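# Remove the printer's build plate and lay it flat nearby

## Task

Pull the thin magnetic build plate off the heated bed inside the 3-D printer. Lay it flat on the printer's supporting surface with its original face still upward, away from both the printer and its door. The printer must stay where it stands, and the items next to and behind it must stay close to where they were and keep their orientation. The result must hold without the robot supporting anything. Finish by releasing the plate and moving the grippers away.

## Robot and tools

Robot: two identical six-joint arms with parallel-jaw grippers, named left_arm and right_arm. The left_arm base sits at (0, +0.300, 0) and the right_arm base at (0, -0.300, 0), both unrotated. All positions and orientations share one scene frame. Its origin is on the table top midway between the bases, +x points out over the table, +y is toward left_arm and +z is up. The names left and right refer only to the arms, not to sides of a picture.

Gripper frame: the fingers extend along the gripper's +z axis and close along its y axis. The reported end_effector_position is the point between the finger pads, roughly 1 cm short of the fingertips. Opening is a scale from -1 (closed) to +1 (fully open, 0.094 m).

Row format (used by both motion tools): one flat list of 16 numbers covering both arms, always all 16 even if one arm is idle. The order is left_arm x, y, z, qw, qx, qy, qz, opening, then right_arm in the same eight slots. x, y, z is an absolute target position in metres in the scene frame; qw, qx, qy, qz is an absolute target orientation quaternion, w first, in the scene frame. Opening is an absolute setting in [-1, 1]. A row is refused if any arm's target lies more than 0.6 m from that arm's last reported position along any axis of its gripper. To keep an arm still, repeat its exact pose and opening from the last result before it stopped; to keep an orientation, keep sending the same quaternion rather than copying a drifted reading.

Tools:
- execute_actions {"actions": [...], "pictures": bool}. An empty list just reports the state. One action {"rows": [[16 numbers], ...], "steps": n} plays up to 15 rows, one per control step of 1/30 s (n up to 15, default 15); if there are fewer rows than steps the final row is held. One wait {"steps": n} with n up to 300 sends nothing new and returns once n steps have elapsed since the previous result. Pictures come by default.
- move {"target": [16 numbers], "speed": m/s}. Each gripper travels in a straight line from its present pose to its target pose; both paths finish together, lasting 0.5 to 10 s (stopped early at 10 s). speed ranges 0.002 to 0.5, default 0.25; rotation is capped at twice that value in rad/s. Openings are applied at the start. Paths ignore obstacles and the other arm, grippers lag, can wander and overshoot speed near full reach. Faster contact means harder impact; aiming further past a contact presses harder.
- wait {"seconds": 0 to 10}: lets time pass with no new command.
- zoom_image {"camera", "region": [x0, y0, x1, y1]}: enlarged crop, in pixels from the top-left, at most 504 by 504, of cam_high, cam_low, cam_left_wrist or cam_right_wrist.
- show_instructions: shows the reference image pages. read_manual: licence texts only. finished_scene {"scene": n}: ends and grades the scene; irreversible.

Control behaviour: each step, the commanded pose is clamped to within 70 mm and 16 degrees of the measured pose, then damped inverse kinematics drives the joints, favouring position over orientation. After an action ends an arm only continues to its last clamped pose, so long moves need several calls; check the reported pose and command the remainder. Arms usually settle a centimetre or more off, mostly low, and printed positions get less accurate at long reach. Elbows stop just before fully straight. Joint limits (rad): waist ±2.880, shoulder 0 to 3.142, elbow 0 to 3.019, wrist pitch -1.693 to 1.571, wrist yaw ±1.571, wrist roll ±2.094.

Results: a state line per arm with position and quaternion; grip_measured, the finger opening on the command scale (each gripper reads up to about 1 mm off, consistently). The last number of Joint positions is the opening in metres. A "pose unreachable" line means the clearance check altered or blocked that arm's command; HELD marks steps where a row was not fully sent. "Hand target" shows where the controller is now driving each gripper. move adds a "move:" line with the ending (done, off_target, moving, held, fault) and limits (paced: target clipped; held: some steps blocked, after which the arm may jump faster), plus each gripper's distance from its target. If only one arm is named, the other finished. FAULT or OVER-TEMPERATURE FAULT lines mean an arm stopped.

Gripping: command an opening below grip_measured to hold; about 0.03 below grips firmly. Finger force is roughly 50 to 62 N per pad and weaker on parts under about 2 mm thick, which matters for a thin build plate. First contact can spike the force.

Avoid: dropping the plate, slamming, hard pushes, knocking the printer or neighbouring items over, pushing anything off the table, and letting the arms collide. Holding loads heats motors; a MOTOR HOT warning appears at 85 °C and at 100 °C that arm goes limp and drops. Random brief tugs on held parts or nudges to loose objects may occur. Cameras: cam_high and cam_low are fixed, the wrist cameras are fisheye, all 504x504.

Each tool is called after ">>>" by a JSON object that holds its "fn" and its "kwargs", one argument or row to a line.

Reference images:

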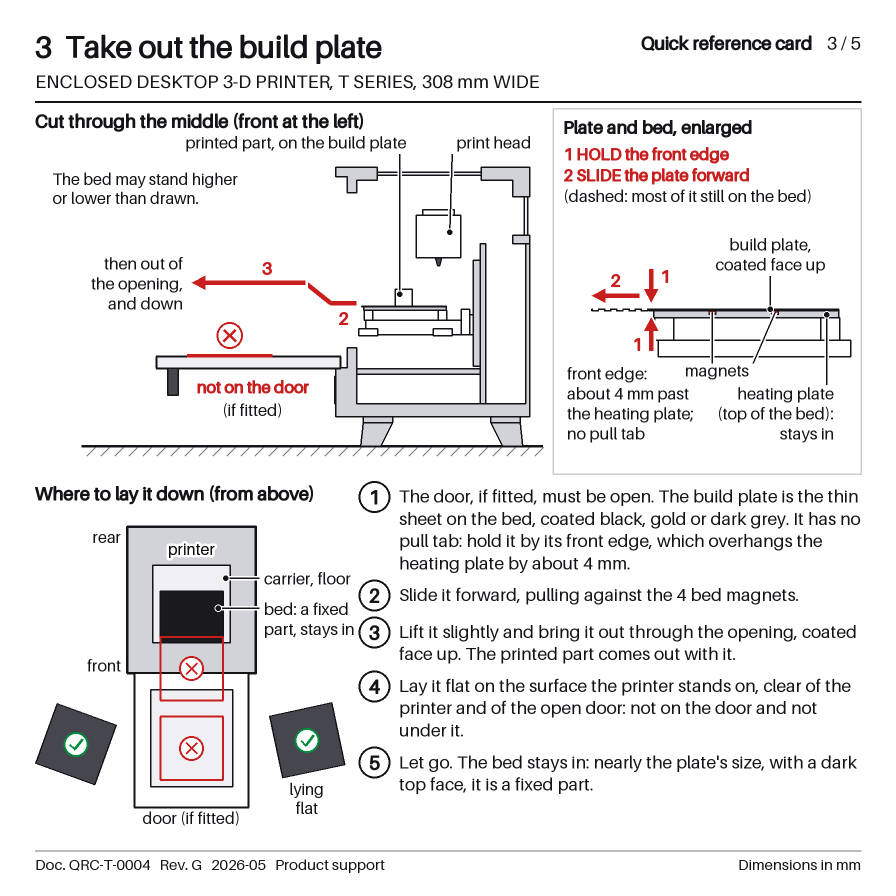

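## Session

>>> {"fn": "execute_actions", "kwargs": {
  "actions": []
}}

Scene clock: 0.00 s of 4100.00 s.
left_arm: end_effector_position=(+0.5230, +0.3017, +0.4821) grip_measured=+1.000 end_effector_quat_wxyz=(+0.704, +0.002, +0.711, +0.002) | right_arm: end_effector_position=(+0.5172, -0.2975, +0.4860) grip_measured=+1.000 end_effector_quat_wxyz=(+0.701, +0.003, +0.713, +0.009)
Joint positions: left_arm=[0.006 1.058 1.034 0.014 0.005 0.006 0.094] | right_arm=[ 0.004  1.041  1.038 -0.014 -0.006  0.017  0.094]
Joint velocities: left_arm=[-0.005 -0.015 -0.002  0.002 -0.051 -0.022  0.   ] | right_arm=[ 0.015 -0.005  0.007 -0.007 -0.095 -0.037  0.   ]
Hand target (left_arm): +0.523, +0.302, +0.502; +0.716, +0.002, +0.698, +0.003
Hand target (right_arm): +0.516, -0.297, +0.510; +0.716, +0.003, +0.698, +0.010

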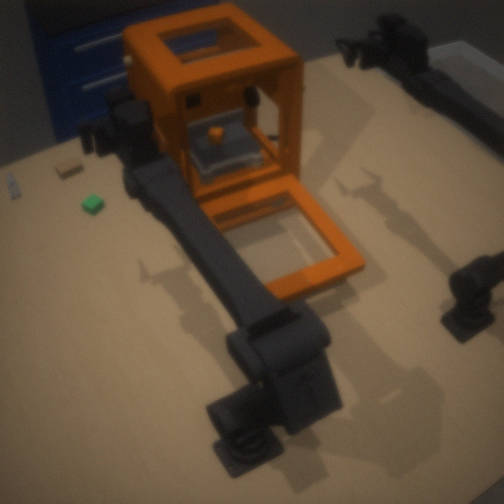

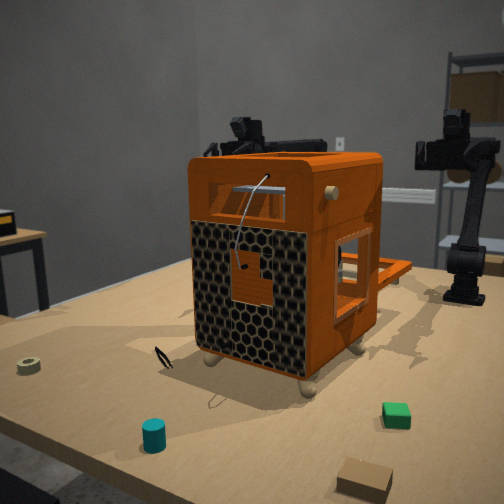

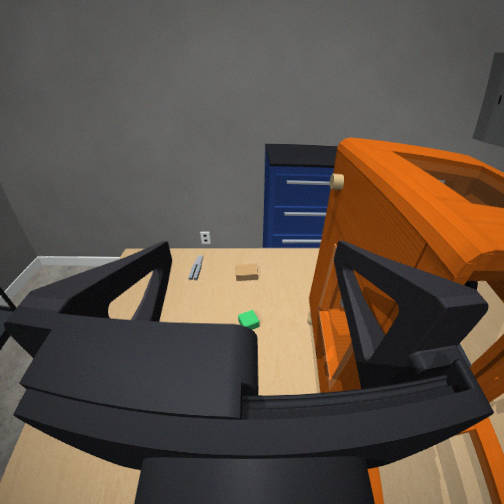

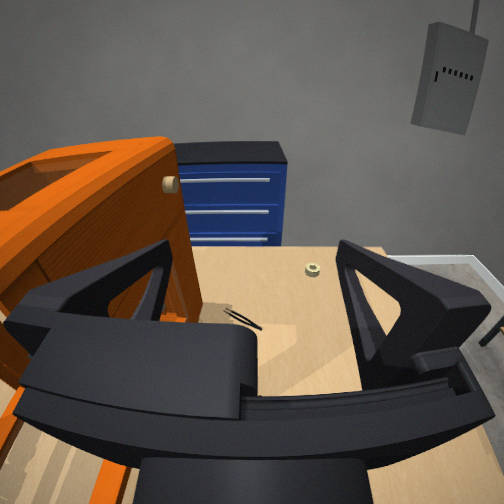

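>>> {"fn": "move", "kwargs": {
  "target": [0.3,-0.03,0.36,0.707,0,0.707,0,1,0.3,-0.42,0.45,0.707,0,0.707,0,1]
}}

Scene clock: 10.90 s of 4100.00 s.
left_arm: end_effector_position=(+0.2960, -0.0302, +0.3522) grip_measured=+1.000 end_effector_quat_wxyz=(+0.705, +0.013, +0.709, +0.007) | right_arm: end_effector_position=(+0.3027, -0.4200, +0.4481) grip_measured=+1.000 end_effector_quat_wxyz=(+0.709, +0.004, +0.705, +0.004)
Joint positions: left_arm=[-1.209  1.14   0.741  0.384 -1.201  0.014  0.094] | right_arm=[-0.74   0.523  0.701 -0.17  -0.741  0.017  0.094]
Joint velocities: left_arm=[-0.015  0.005 -0.012  0.022 -0.007 -0.081  0.   ] | right_arm=[ 0.015 -0.015  0.017  0.007  0.051 -0.022  0.   ]
Hand target (left_arm): +0.298, -0.032, +0.361; +0.709, +0.003, +0.705, +0.003
Hand target (right_arm): +0.302, -0.420, +0.450; +0.709, +0.004, +0.705, +0.004
Off the commanded pose (left_arm): 0.009 m, 2 deg.
Off the commanded pose (right_arm): 0.003 m, 1 deg.
After step 90, 5.80 s passed at rest.
move: done
camera_calibration (this result's frames):
cam_left_wrist: T_world_to_cam=[[0.00848855, -0.999684, -0.0236528, -0.0229566], [-0.560534, 0.0148311, -0.827999, 0.469891], [0.828088, 0.0202867, -0.560231, 0.0779338], [0, 0, 0, 1]] pos_world=[0.199049, -0.0314994, 0.432187]
cam_right_wrist: T_world_to_cam=[[0.000366315, -0.999934, -0.011484, -0.414342], [-0.580539, 0.00913801, -0.814181, 0.550298], [0.814232, 0.00696517, -0.580497, 0.141947], [0, 0, 0, 1]] pos_world=[0.204044, -0.420332, 0.525683]

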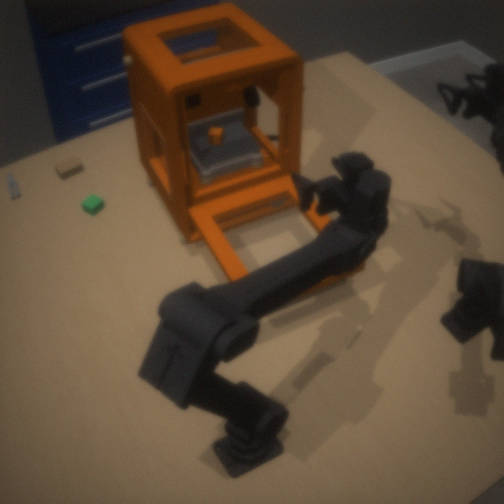

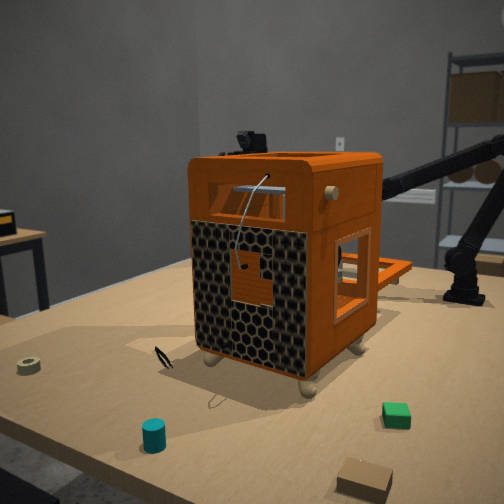

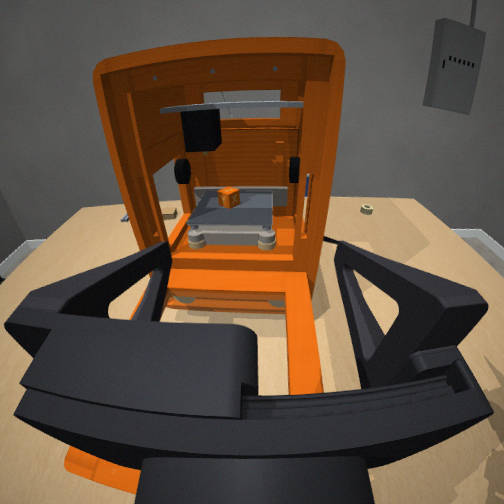

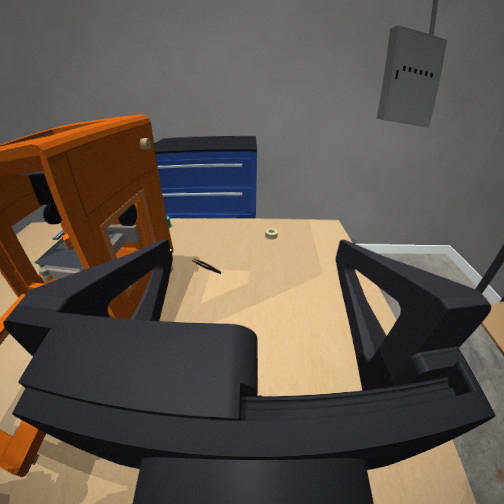

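>>> {"fn": "zoom_image", "kwargs": {
  "camera": "cam_left_wrist",
  "region": [150,150,350,310]
}}

>>> {"fn": "zoom_image", "kwargs": {
  "camera": "cam_high",
  "region": [150,70,330,230]
}}

Region (150, 150, 350, 310) of cam_left_wrist's 504x504 image, scaled by 2.520, with more detail than that image has; it fills the top 403 rows of this view, and the rest is white.

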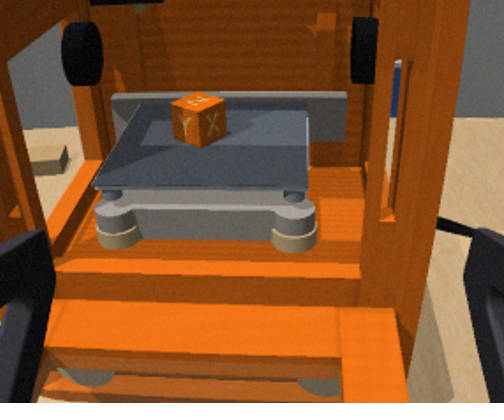

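Region (150, 70, 330, 230) of cam_high's 504x504 image, scaled by 2.800, with more detail than that image has.

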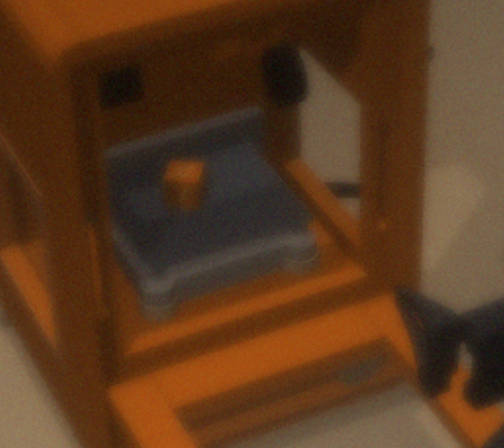

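>>> {"fn": "move", "kwargs": {
  "target": [0.46,0.025,0.262,0.534,0.534,0.464,0.464,-0.5,0.3,-0.42,0.45,0.707,0,0.707,0,1]
}}

>>> {"fn": "zoom_image", "kwargs": {
  "camera": "cam_high",
  "region": [150,70,330,230]
}}

Scene clock: 26.03 s of 4100.00 s.
left_arm: end_effector_position=(+0.4527, +0.0282, +0.2619) grip_measured=-0.498 end_effector_quat_wxyz=(+0.533, +0.535, +0.469, +0.458) | right_arm: end_effector_position=(+0.3029, -0.4194, +0.4421) grip_measured=+1.000 end_effector_quat_wxyz=(+0.705, +0.006, +0.710, +0.010)
Joint positions: left_arm=[-0.718  1.369  0.656  0.698 -0.575  1.553  0.024] | right_arm=[-0.74   0.523  0.695 -0.182 -0.746  0.015  0.094]
Joint velocities: left_arm=[-0.015 -0.005 -0.017  0.017 -0.022  0.066  0.001] | right_arm=[-0.005 -0.005  0.007 -0.012  0.051 -0.022  0.   ]
Hand target (left_arm): +0.458, +0.028, +0.262; +0.534, +0.534, +0.465, +0.462
Hand target (right_arm): +0.300, -0.420, +0.450; +0.707, +0.000, +0.707, +0.000
Off the commanded pose (left_arm): 0.008 m, 1 deg.
Off the commanded pose (right_arm): 0.008 m, 1 deg.
After step 90, 8.50 s passed at rest.
move: done
camera_calibration (this result's frames):
cam_left_wrist: T_world_to_cam=[[0.00184565, -0.0143931, -0.999895, 0.262855], [-0.432528, 0.901515, -0.0137754, 0.18589], [0.901618, 0.432508, -0.00456155, -0.294111], [0, 0, 0, 1]] pos_world=[0.345093, -0.0365937, 0.264047]
cam_right_wrist: T_world_to_cam=[[0.00548072, -0.999744, -0.0219682, -0.410599], [-0.591548, 0.0144711, -0.80614, 0.547622], [0.806251, 0.0174135, -0.591317, 0.149821], [0, 0, 0, 1]] pos_world=[0.205401, -0.421027, 0.521031]

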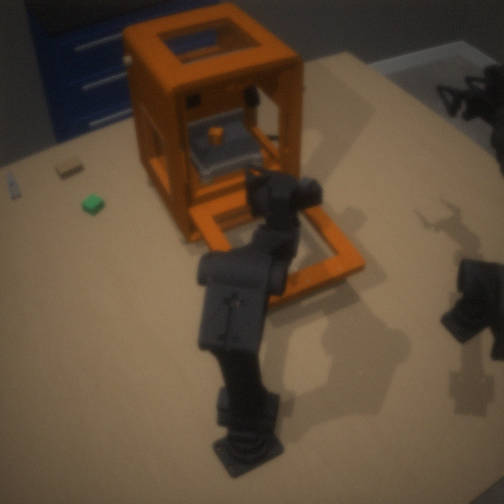

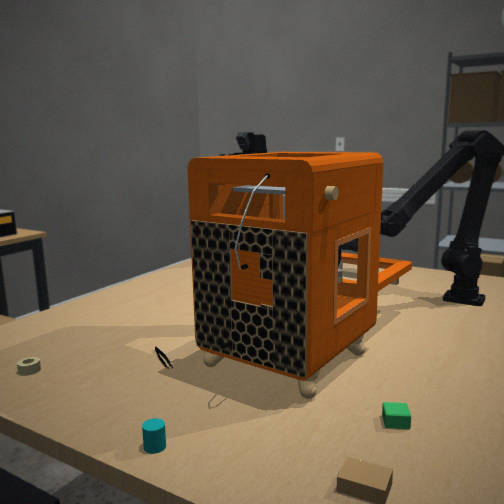

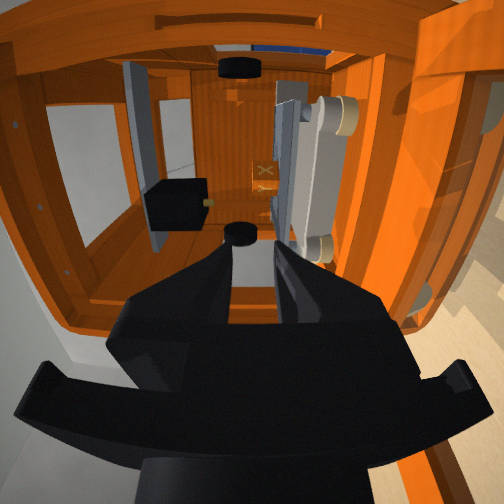

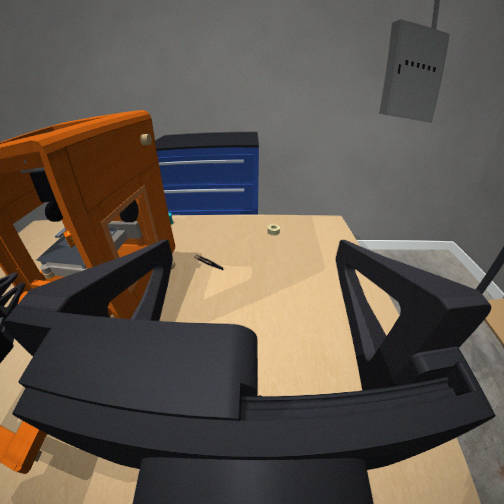

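Region (150, 70, 330, 230) of cam_high's 504x504 image, scaled by 2.800, with more detail than that image has.

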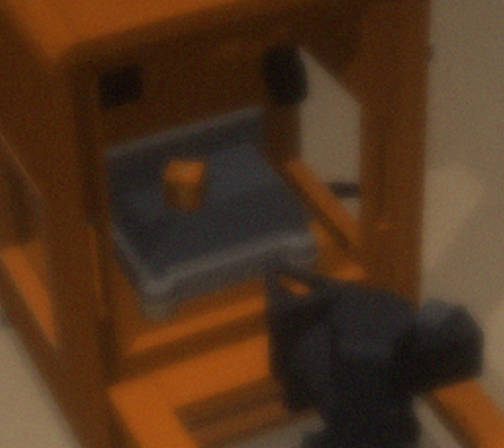

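>>> {"fn": "zoom_image", "kwargs": {
  "camera": "cam_left_wrist",
  "region": [200,70,380,290]
}}

Region (200, 70, 380, 290) of cam_left_wrist's 504x504 image, scaled by 2.291, with more detail than that image has; it fills the left 412 columns of this view, and the rest is white.

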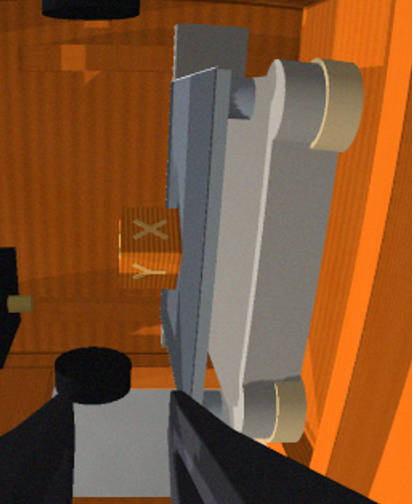

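>>> {"fn": "move", "kwargs": {
  "target": [0.53,0.014,0.23,0.534,0.534,0.464,0.464,-0.8,0.3,-0.42,0.45,0.707,0,0.707,0,1],
  "speed": 0.08
}}

>>> {"fn": "zoom_image", "kwargs": {
  "camera": "cam_left_wrist",
  "region": [200,120,360,290]
}}

Scene clock: 34.80 s of 4100.00 s.
left_arm: end_effector_position=(+0.5131, +0.0218, +0.2106) grip_measured=-0.798 end_effector_quat_wxyz=(+0.518, +0.551, +0.470, +0.456) | right_arm: end_effector_position=(+0.3032, -0.4196, +0.4394) grip_measured=+1.000 end_effector_quat_wxyz=(+0.703, +0.007, +0.711, +0.011)
Joint positions: left_arm=[-0.636  1.593  0.752  0.787 -0.492  1.561  0.01 ] | right_arm=[-0.74   0.523  0.691 -0.182 -0.746  0.015  0.094]
Joint velocities: left_arm=[-0.005 -0.005 -0.017 -0.002 -0.066  0.007 -0.001] | right_arm=[ 0.005  0.005  0.007 -0.007 -0.022  0.007  0.   ]
Hand target (left_arm): +0.528, +0.016, +0.230; +0.534, +0.534, +0.464, +0.464
Hand target (right_arm): +0.300, -0.420, +0.450; +0.707, +0.000, +0.707, -0.000
Off the commanded pose (left_arm): 0.027 m, 3 deg.
Off the commanded pose (right_arm): 0.011 m, 2 deg.
After step 90, 4.37 s passed at rest.
move: off_target (left_arm, right_arm)
camera_calibration (this result's frames):
cam_left_wrist: T_world_to_cam=[[-0.0294995, 0.015162, -0.99945, 0.226619], [-0.431476, 0.901737, 0.026415, 0.20809], [0.901642, 0.432018, -0.0200587, -0.342707], [0, 0, 0, 1]] pos_world=[0.40547, -0.0430227, 0.214123]
cam_right_wrist: T_world_to_cam=[[0.00540521, -0.99968, -0.0246925, -0.409604], [-0.594267, 0.0166483, -0.804096, 0.54646], [0.80425, 0.0190202, -0.593987, 0.150548], [0, 0, 0, 1]] pos_world=[0.205879, -0.421434, 0.518716]

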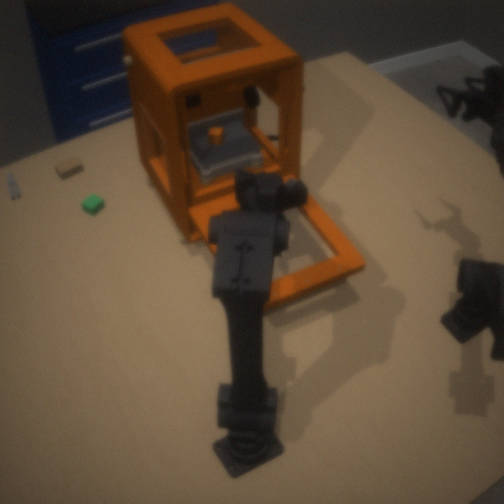

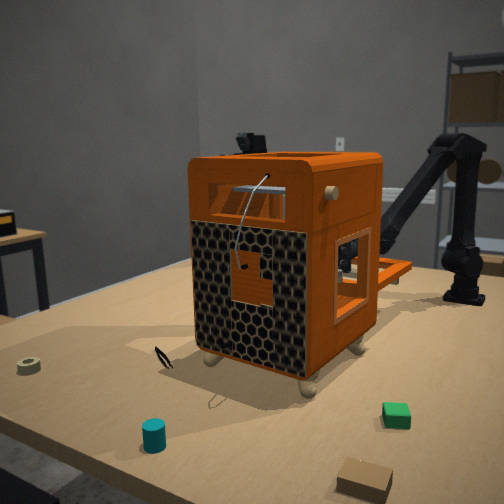

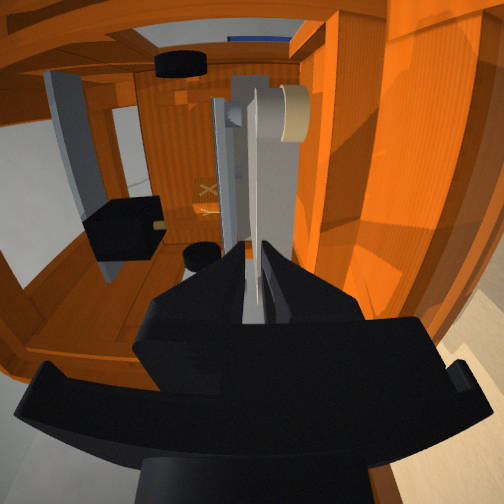

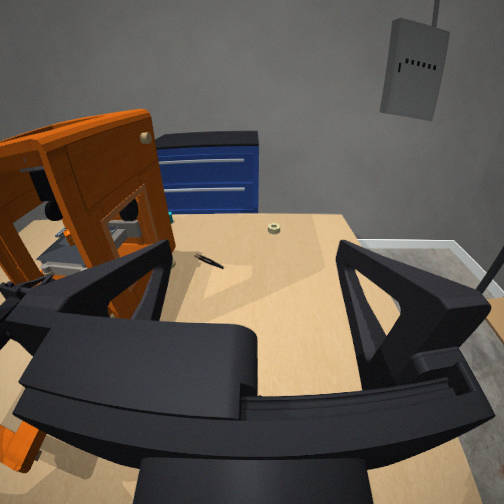

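Region (200, 120, 360, 290) of cam_left_wrist's 504x504 image, scaled by 2.965, with more detail than that image has; it fills the left 474 columns of this view, and the rest is white.

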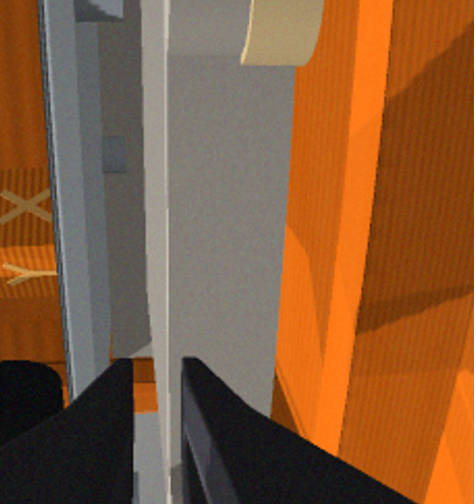

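>>> {"fn": "move", "kwargs": {
  "target": [0.53,0.010,0.252,0.534,0.534,0.464,0.464,-0.8,0.3,-0.42,0.45,0.707,0,0.707,0,1],
  "speed": 0.04
}}

>>> {"fn": "zoom_image", "kwargs": {
  "camera": "cam_left_wrist",
  "region": [180,150,320,290]
}}

Scene clock: 39.00 s of 4100.00 s.
left_arm: end_effector_position=(+0.5199, +0.0168, +0.2168) grip_measured=-0.798 end_effector_quat_wxyz=(+0.515, +0.553, +0.470, +0.456) | right_arm: end_effector_position=(+0.3033, -0.4197, +0.4372) grip_measured=+1.000 end_effector_quat_wxyz=(+0.702, +0.008, +0.712, +0.012)
Joint positions: left_arm=[-0.636  1.593  0.782  0.75  -0.492  1.562  0.01 ] | right_arm=[-0.74   0.523  0.687 -0.182 -0.746  0.015  0.094]
Joint velocities: left_arm=[-0.005 -0.005  0.012 -0.007 -0.007  0.007 -0.001] | right_arm=[-0.005 -0.005 -0.002 -0.017 -0.007 -0.051  0.   ]
Hand target (left_arm): +0.529, +0.011, +0.252; +0.534, +0.534, +0.464, +0.464
Hand target (right_arm): +0.300, -0.420, +0.450; +0.707, +0.000, +0.707, -0.000
Off the commanded pose (left_arm): 0.037 m, 3 deg.
Off the commanded pose (right_arm): 0.013 m, 2 deg.
move: off_target (left_arm, right_arm)
camera_calibration (this result's frames):
cam_left_wrist: T_world_to_cam=[[-0.0351639, 0.0205953, -0.999169, 0.235956], [-0.431253, 0.901599, 0.0337613, 0.213697], [0.901545, 0.432082, -0.0228219, -0.345907], [0, 0, 0, 1]] pos_world=[0.412306, -0.0480687, 0.220651]
cam_right_wrist: T_world_to_cam=[[0.00533203, -0.999614, -0.0272801, -0.408632], [-0.596528, 0.0187154, -0.802374, 0.545594], [0.802574, 0.0205517, -0.596198, 0.151226], [0, 0, 0, 1]] pos_world=[0.206271, -0.421793, 0.516784]

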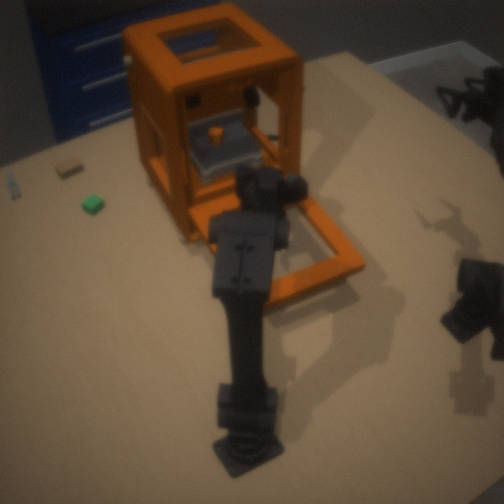

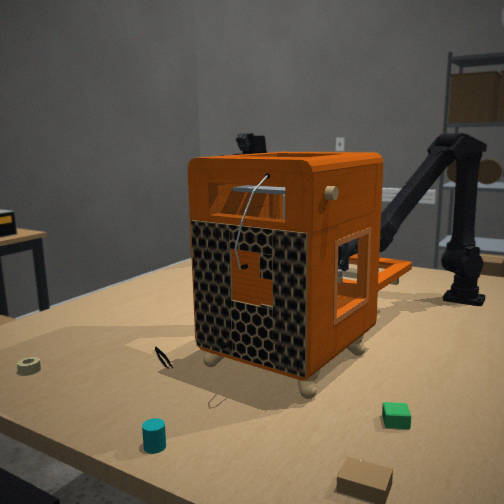

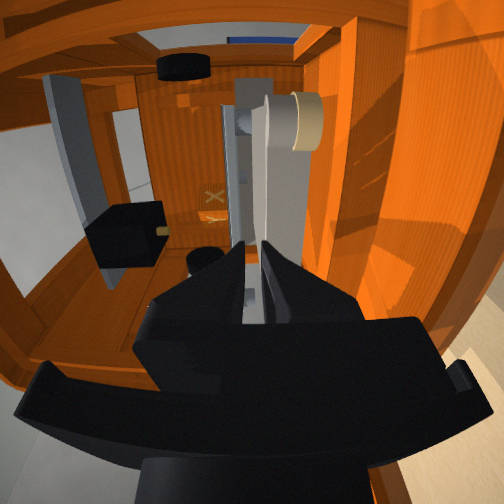

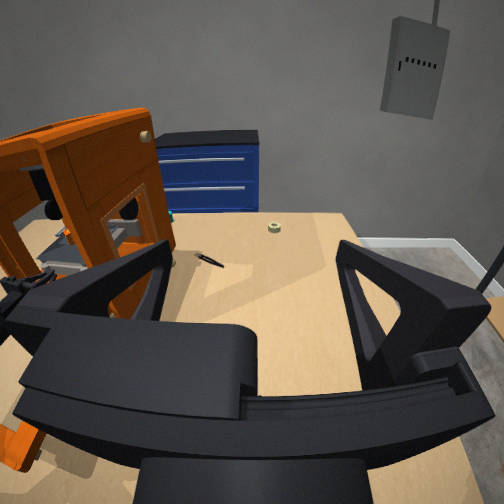

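Region (180, 150, 320, 290) of cam_left_wrist's 504x504 image, scaled by 3.600, with more detail than that image has.

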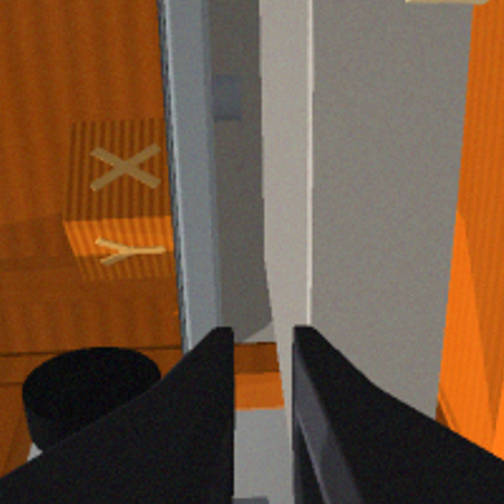

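>>> {"fn": "execute_actions", "kwargs": {
  "actions": [
    {"rows":[[0.53,0.010,0.265,0.534,0.534,0.464,0.464,-0.8,0.3,-0.42,0.45,0.707,0,0.707,0,1]],"steps":15}
  ]
}}

>>> {"fn": "zoom_image", "kwargs": {
  "camera": "cam_left_wrist",
  "region": [180,150,320,290]
}}

Scene clock: 42.10 s of 4100.00 s.
left_arm: end_effector_position=(+0.5205, +0.0163, +0.2301) grip_measured=-0.798 end_effector_quat_wxyz=(+0.516, +0.553, +0.470, +0.456) | right_arm: end_effector_position=(+0.3033, -0.4197, +0.4372) grip_measured=+1.000 end_effector_quat_wxyz=(+0.702, +0.007, +0.712, +0.012)
Joint positions: left_arm=[-0.636  1.565  0.796  0.71  -0.492  1.562  0.01 ] | right_arm=[-0.74   0.523  0.687 -0.182 -0.747  0.015  0.094]
Joint velocities: left_arm=[-0.005  0.005  0.002 -0.007 -0.007  0.022  0.   ] | right_arm=[-0.005 -0.005 -0.007  0.017  0.051 -0.037  0.   ]
Hand target (left_arm): +0.529, +0.011, +0.265; +0.534, +0.534, +0.464, +0.464
Hand target (right_arm): +0.300, -0.420, +0.450; +0.707, -0.000, +0.707, +0.000
Off the commanded pose (left_arm): 0.037 m, 3 deg.
Off the commanded pose (right_arm): 0.013 m, 2 deg.
Steps of this call (steps 1 to 78: nothing new was sent; steps 79 to 93: all 15 steps of this action). Readings (end_effector_position):
79: left_arm (+0.5199, +0.0168, +0.2167) | right_arm (+0.3033, -0.4197, +0.4372)
80: left_arm (+0.5197, +0.0169, +0.2162) | right_arm (+0.3033, -0.4197, +0.4372)
82: left_arm (+0.5192, +0.0172, +0.2188) | right_arm (+0.3033, -0.4197, +0.4372)
86: left_arm (+0.5196, +0.0169, +0.2276) | right_arm (+0.3033, -0.4197, +0.4372)
93: the state above
camera_calibration (this result's frames):
cam_left_wrist: T_world_to_cam=[[-0.0338281, 0.0204449, -0.999219, 0.248561], [-0.431262, 0.901621, 0.0330482, 0.214047], [0.901593, 0.432042, -0.021683, -0.346225], [0, 0, 0, 1]] pos_world=[0.412872, -0.0484876, 0.233786]
cam_right_wrist: T_world_to_cam=[[0.00571342, -0.999611, -0.0272851, -0.408679], [-0.596532, 0.0184919, -0.802376, 0.545502], [0.802569, 0.0208608, -0.596194, 0.151355], [0, 0, 0, 1]] pos_world=[0.206271, -0.421765, 0.516784]

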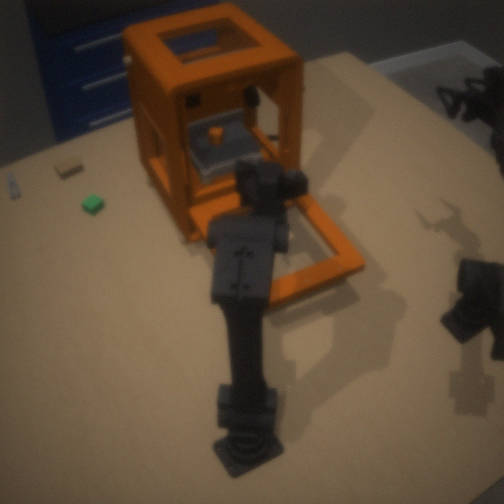

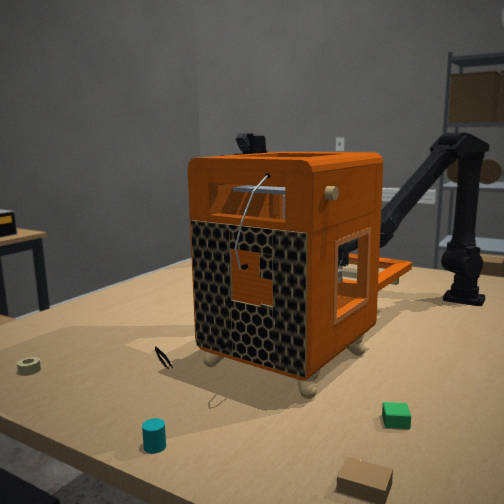

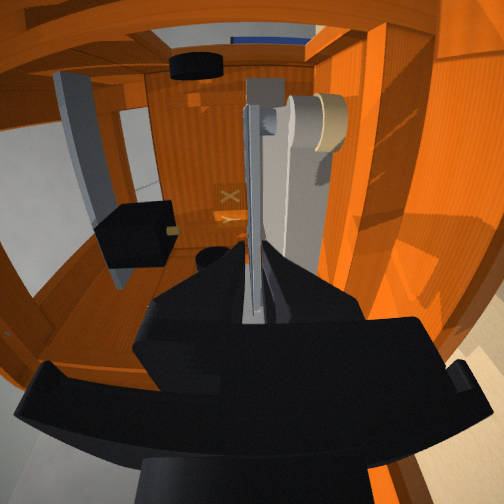

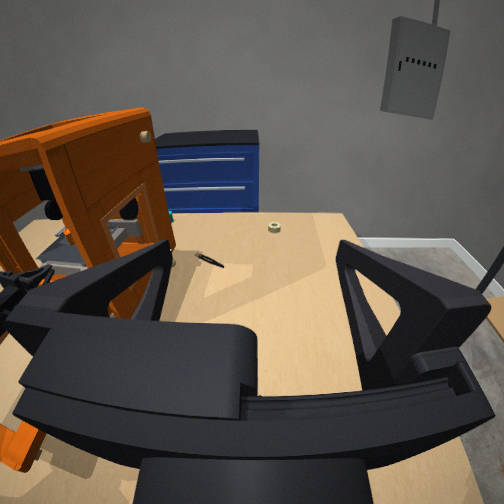

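Region (180, 150, 320, 290) of cam_left_wrist's 504x504 image, scaled by 3.600, with more detail than that image has.

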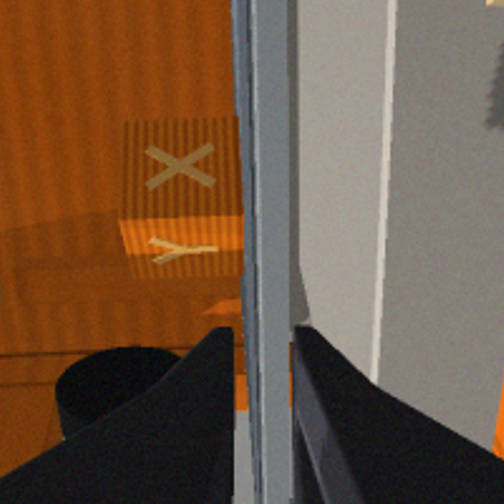

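>>> {"fn": "execute_actions", "kwargs": {
  "actions": [
    {"rows":[[0.545,0.008,0.268,0.534,0.534,0.464,0.464,-0.85,0.3,-0.42,0.45,0.707,0,0.707,0,1]],"steps":15}
  ]
}}

>>> {"fn": "zoom_image", "kwargs": {
  "camera": "cam_left_wrist",
  "region": [210,190,300,280]
}}

Scene clock: 47.73 s of 4100.00 s.
left_arm: end_effector_position=(+0.5315, +0.0118, +0.2482) grip_measured=-0.848 end_effector_quat_wxyz=(+0.525, +0.544, +0.467, +0.458) | right_arm: end_effector_position=(+0.3033, -0.4197, +0.4372) grip_measured=+1.000 end_effector_quat_wxyz=(+0.702, +0.007, +0.712, +0.012)
Joint positions: left_arm=[-0.629  1.565  0.839  0.694 -0.484  1.563  0.007] | right_arm=[-0.74   0.523  0.687 -0.182 -0.747  0.015  0.094]
Joint velocities: left_arm=[-0.005 -0.015 -0.002  0.007 -0.095  0.081 -0.001] | right_arm=[ 0.005  0.015 -0.002  0.012 -0.037 -0.022  0.   ]
Hand target (left_arm): +0.544, +0.008, +0.268; +0.534, +0.533, +0.464, +0.464
Hand target (right_arm): +0.300, -0.420, +0.450; +0.707, -0.000, +0.707, +0.000
Off the commanded pose (left_arm): 0.024 m, 2 deg.
Off the commanded pose (right_arm): 0.013 m, 2 deg.
Steps of this call (steps 1 to 90: nothing new was sent; then 2.13 s passed at rest; steps 91 to 105: all 15 steps of this action). Readings (end_effector_position):
91: left_arm (+0.5210, +0.0157, +0.2305) | right_arm (+0.3033, -0.4197, +0.4372)
92: left_arm (+0.5222, +0.0148, +0.2318) | right_arm (+0.3033, -0.4197, +0.4372)
94: left_arm (+0.5257, +0.0136, +0.2371) | right_arm (+0.3033, -0.4197, +0.4372)
98: left_arm (+0.5309, +0.0120, +0.2473) | right_arm (+0.3033, -0.4197, +0.4372)
105: the state above
camera_calibration (this result's frames):
cam_left_wrist: T_world_to_cam=[[-0.0121377, 0.00454903, -0.999916, 0.255991], [-0.430682, 0.902456, 0.00933356, 0.22787], [0.902422, 0.430759, -0.00899454, -0.357393], [0, 0, 0, 1]] pos_world=[0.423766, -0.0528567, 0.250628]
cam_right_wrist: T_world_to_cam=[[0.00571342, -0.999611, -0.0272851, -0.408679], [-0.596532, 0.0184919, -0.802376, 0.545502], [0.802569, 0.0208608, -0.596194, 0.151355], [0, 0, 0, 1]] pos_world=[0.206271, -0.421765, 0.516784]

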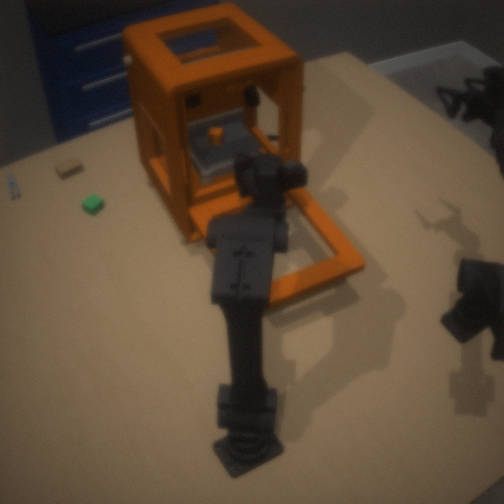

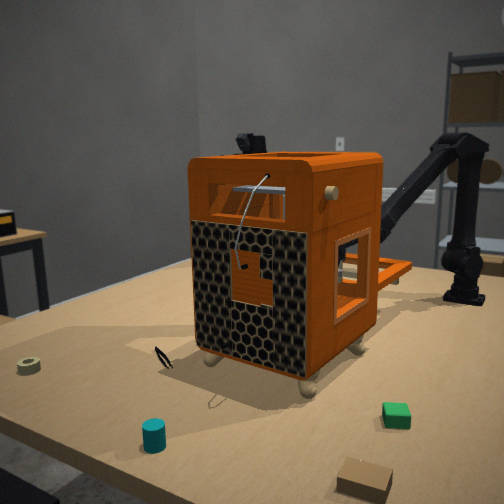

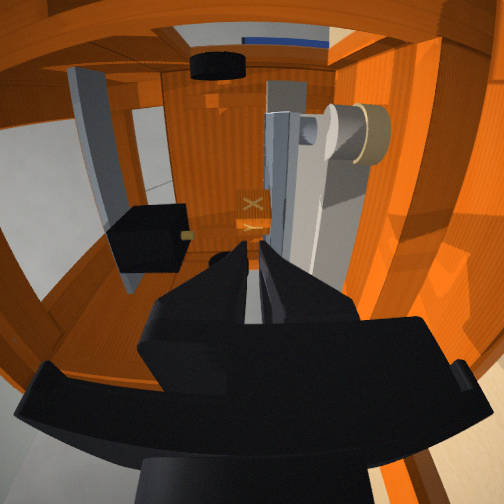

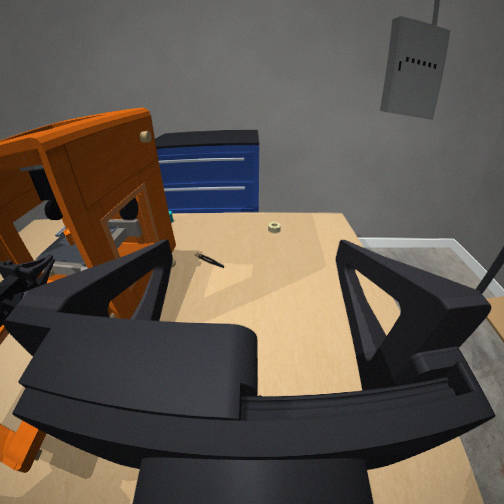

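Region (210, 190, 300, 280) of cam_left_wrist's 504x504 image, scaled by 5.600, with more detail than that image has.

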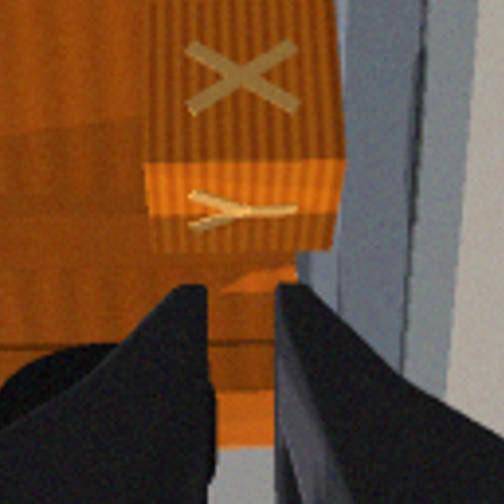

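>>> {"fn": "execute_actions", "kwargs": {
  "actions": [
    {"rows":[[0.54,0.008,0.232,0.534,0.534,0.464,0.464,-0.85,0.3,-0.42,0.45,0.707,0,0.707,0,1]],"steps":15}
  ],
  "pictures": false
}}

>>> {"fn": "execute_actions", "kwargs": {
  "actions": [
    {"rows":[[0.54,0.008,0.232,0.534,0.534,0.464,0.464,-0.85,0.3,-0.42,0.45,0.707,0,0.707,0,1]],"steps":15}
  ]
}}

>>> {"fn": "zoom_image", "kwargs": {
  "camera": "cam_left_wrist",
  "region": [210,190,300,280]
}}

Scene clock: 52.33 s of 4100.00 s.
left_arm: end_effector_position=(+0.5367, +0.0080, +0.2337) grip_measured=-0.848 end_effector_quat_wxyz=(+0.533, +0.537, +0.466, +0.460) | right_arm: end_effector_position=(+0.3033, -0.4197, +0.4372) grip_measured=+1.000 end_effector_quat_wxyz=(+0.702, +0.007, +0.712, +0.012)
Joint positions: left_arm=[-0.629  1.62   0.839  0.77  -0.484  1.563  0.007] | right_arm=[-0.74   0.523  0.687 -0.182 -0.747  0.015  0.094]
Joint velocities: left_arm=[ 0.015 -0.015 -0.002 -0.002 -0.022 -0.007 -0.002] | right_arm=[ 0.005 -0.005 -0.002 -0.007 -0.051  0.022  0.   ]
Hand target (left_arm): +0.540, +0.008, +0.232; +0.534, +0.534, +0.464, +0.464
Hand target (right_arm): +0.300, -0.420, +0.450; +0.707, -0.000, +0.707, +0.000
Off the commanded pose (left_arm): 0.004 m, 1 deg.
Off the commanded pose (right_arm): 0.013 m, 2 deg.
Steps of this call (steps 1 to 90: nothing new was sent; then 1.10 s passed at rest; steps 91 to 105: all 15 steps of this action). Readings (end_effector_position):
91: left_arm (+0.5318, +0.0115, +0.2490) | right_arm (+0.3033, -0.4197, +0.4372)
92: left_arm (+0.5326, +0.0110, +0.2503) | right_arm (+0.3033, -0.4197, +0.4372)
94: left_arm (+0.5342, +0.0098, +0.2470) | right_arm (+0.3033, -0.4197, +0.4372)
98: left_arm (+0.5364, +0.0082, +0.2345) | right_arm (+0.3033, -0.4197, +0.4372)
105: the state above

Scene clock: 52.83 s of 4100.00 s.
left_arm: end_effector_position=(+0.5367, +0.0080, +0.2337) grip_measured=-0.848 end_effector_quat_wxyz=(+0.533, +0.537, +0.466, +0.460) | right_arm: end_effector_position=(+0.3033, -0.4197, +0.4372) grip_measured=+1.000 end_effector_quat_wxyz=(+0.702, +0.007, +0.712, +0.012)
Joint positions: left_arm=[-0.629  1.62   0.839  0.77  -0.484  1.563  0.007] | right_arm=[-0.74   0.523  0.687 -0.182 -0.747  0.015  0.094]
Joint velocities: left_arm=[-0.005  0.005  0.017 -0.007  0.051 -0.051 -0.001] | right_arm=[-0.024 -0.015  0.022  0.002 -0.037 -0.007  0.   ]
Hand target (left_arm): +0.540, +0.008, +0.232; +0.534, +0.534, +0.464, +0.464
Hand target (right_arm): +0.300, -0.420, +0.450; +0.707, -0.000, +0.707, +0.000
Off the commanded pose (left_arm): 0.004 m, 1 deg.
Off the commanded pose (right_arm): 0.013 m, 2 deg.
Steps of this call (steps 1 to 15: all 15 steps of this action). Readings (end_effector_position):
1: left_arm (+0.5367, +0.0080, +0.2337) | right_arm (+0.3033, -0.4197, +0.4372)
2: left_arm (+0.5367, +0.0080, +0.2337) | right_arm (+0.3033, -0.4197, +0.4372)
4: left_arm (+0.5367, +0.0080, +0.2337) | right_arm (+0.3033, -0.4197, +0.4372)
8: left_arm (+0.5367, +0.0080, +0.2337) | right_arm (+0.3033, -0.4197, +0.4372)
15: the state above
camera_calibration (this result's frames):
cam_left_wrist: T_world_to_cam=[[0.00513727, -0.00801733, -0.999955, 0.232392], [-0.430681, 0.902455, -0.00944823, 0.238035], [0.90249, 0.43071, 0.00118325, -0.362994], [0, 0, 0, 1]] pos_world=[0.428922, -0.0566077, 0.23506]
cam_right_wrist: T_world_to_cam=[[0.00571342, -0.999611, -0.0272851, -0.408679], [-0.596532, 0.0184919, -0.802376, 0.545502], [0.802569, 0.0208608, -0.596194, 0.151355], [0, 0, 0, 1]] pos_world=[0.206271, -0.421765, 0.516784]

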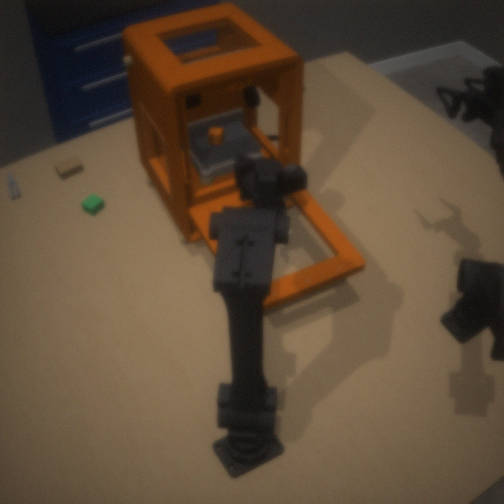

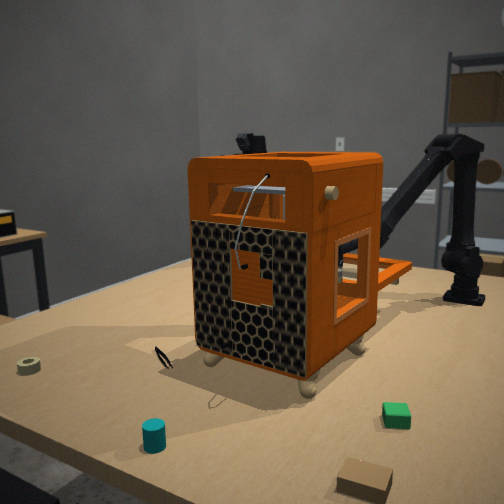

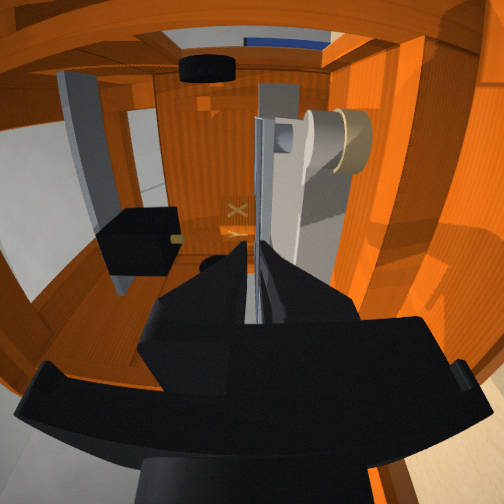

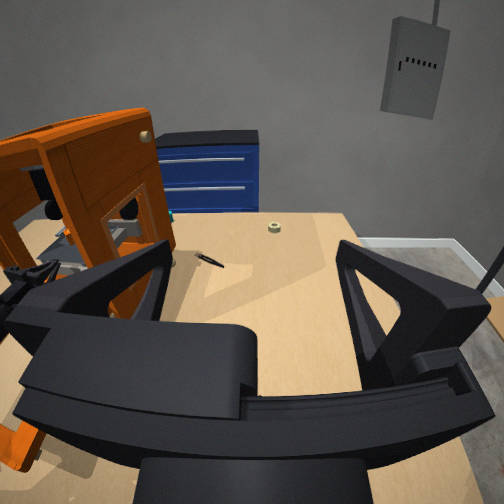

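Region (210, 190, 300, 280) of cam_left_wrist's 504x504 image, scaled by 5.600, with more detail than that image has.

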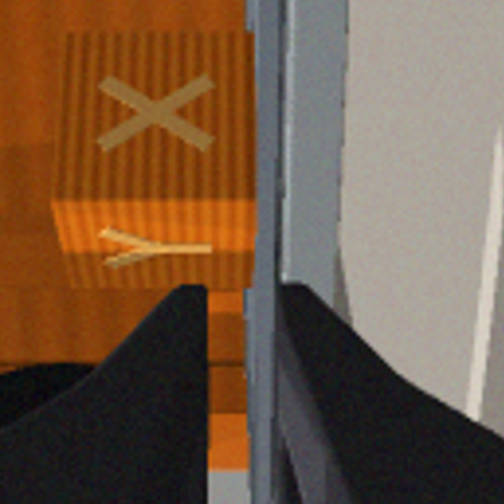

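>>> {"fn": "execute_actions", "kwargs": {
  "actions": [
    {"rows":[[0.545,0.007,0.227,0.534,0.534,0.464,0.464,-0.85,0.3,-0.42,0.45,0.707,0,0.707,0,1]],"steps":15}
  ]
}}

>>> {"fn": "zoom_image", "kwargs": {
  "camera": "cam_left_wrist",
  "region": [210,190,300,280]
}}

Scene clock: 56.57 s of 4100.00 s.
left_arm: end_effector_position=(+0.5379, +0.0071, +0.2277) grip_measured=-0.848 end_effector_quat_wxyz=(+0.532, +0.538, +0.466, +0.459) | right_arm: end_effector_position=(+0.3033, -0.4197, +0.4372) grip_measured=+1.000 end_effector_quat_wxyz=(+0.702, +0.007, +0.712, +0.012)
Joint positions: left_arm=[-0.629  1.635  0.839  0.782 -0.484  1.563  0.007] | right_arm=[-0.74   0.523  0.687 -0.182 -0.747  0.015  0.094]
Joint velocities: left_arm=[-0.005 -0.015  0.007 -0.007  0.007  0.066  0.   ] | right_arm=[-0.005  0.005  0.012 -0.027 -0.007 -0.007  0.   ]
Hand target (left_arm): +0.545, +0.007, +0.227; +0.534, +0.534, +0.464, +0.464
Hand target (right_arm): +0.300, -0.420, +0.450; +0.707, -0.000, +0.707, +0.000
Off the commanded pose (left_arm): 0.007 m, 1 deg.
Off the commanded pose (right_arm): 0.013 m, 2 deg.
Steps of this call (steps 1 to 90: nothing new was sent; then 0.23 s passed at rest; steps 91 to 105: all 15 steps of this action). Readings (end_effector_position):
91: left_arm (+0.5367, +0.0080, +0.2338) | right_arm (+0.3033, -0.4197, +0.4372)
92: left_arm (+0.5369, +0.0078, +0.2337) | right_arm (+0.3033, -0.4197, +0.4372)
94: left_arm (+0.5373, +0.0076, +0.2320) | right_arm (+0.3033, -0.4197, +0.4372)
98: left_arm (+0.5378, +0.0072, +0.2281) | right_arm (+0.3033, -0.4197, +0.4372)
105: the state above
camera_calibration (this result's frames):
cam_left_wrist: T_world_to_cam=[[0.00266944, -0.00622215, -0.999977, 0.227674], [-0.430701, 0.902469, -0.00676518, 0.23872], [0.902491, 0.430709, -0.000270797, -0.363384], [0, 0, 0, 1]] pos_world=[0.43016, -0.0575083, 0.229186]
cam_right_wrist: T_world_to_cam=[[0.00571342, -0.999611, -0.0272851, -0.408679], [-0.596532, 0.0184919, -0.802376, 0.545502], [0.802569, 0.0208608, -0.596194, 0.151355], [0, 0, 0, 1]] pos_world=[0.206271, -0.421765, 0.516784]

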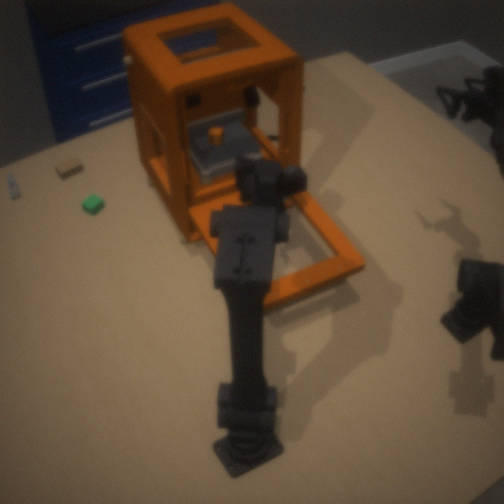

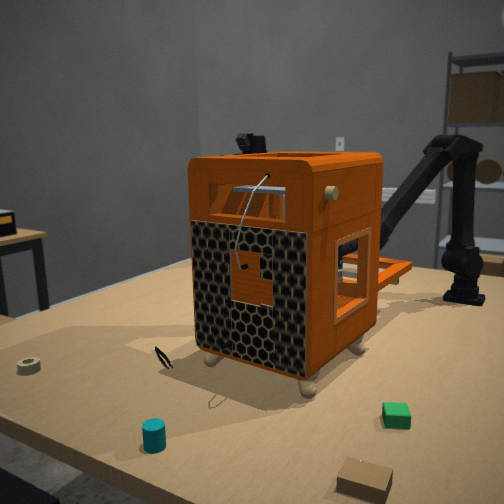

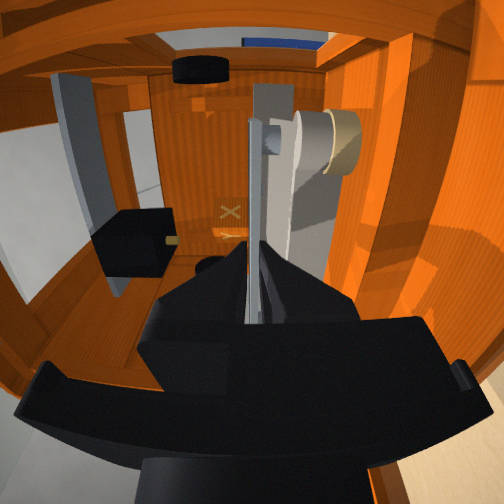

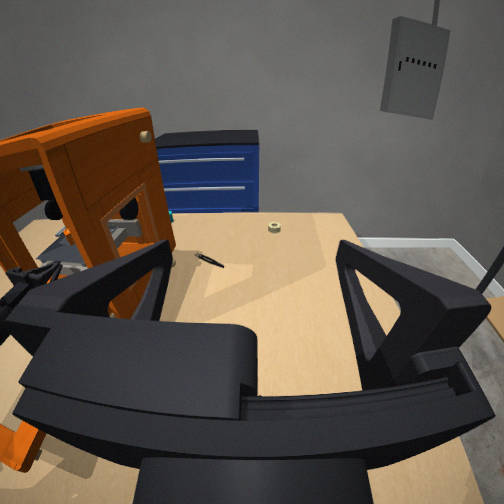

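Region (210, 190, 300, 280) of cam_left_wrist's 504x504 image, scaled by 5.600, with more detail than that image has.

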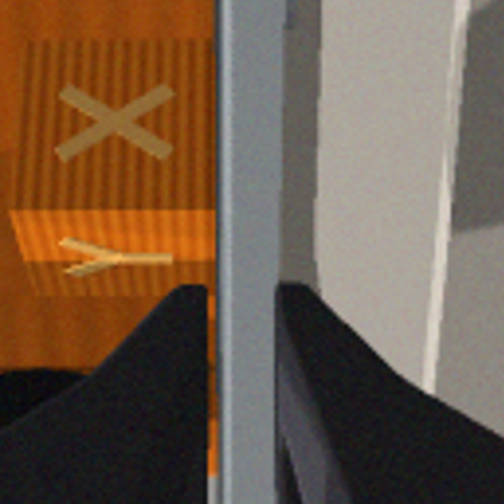

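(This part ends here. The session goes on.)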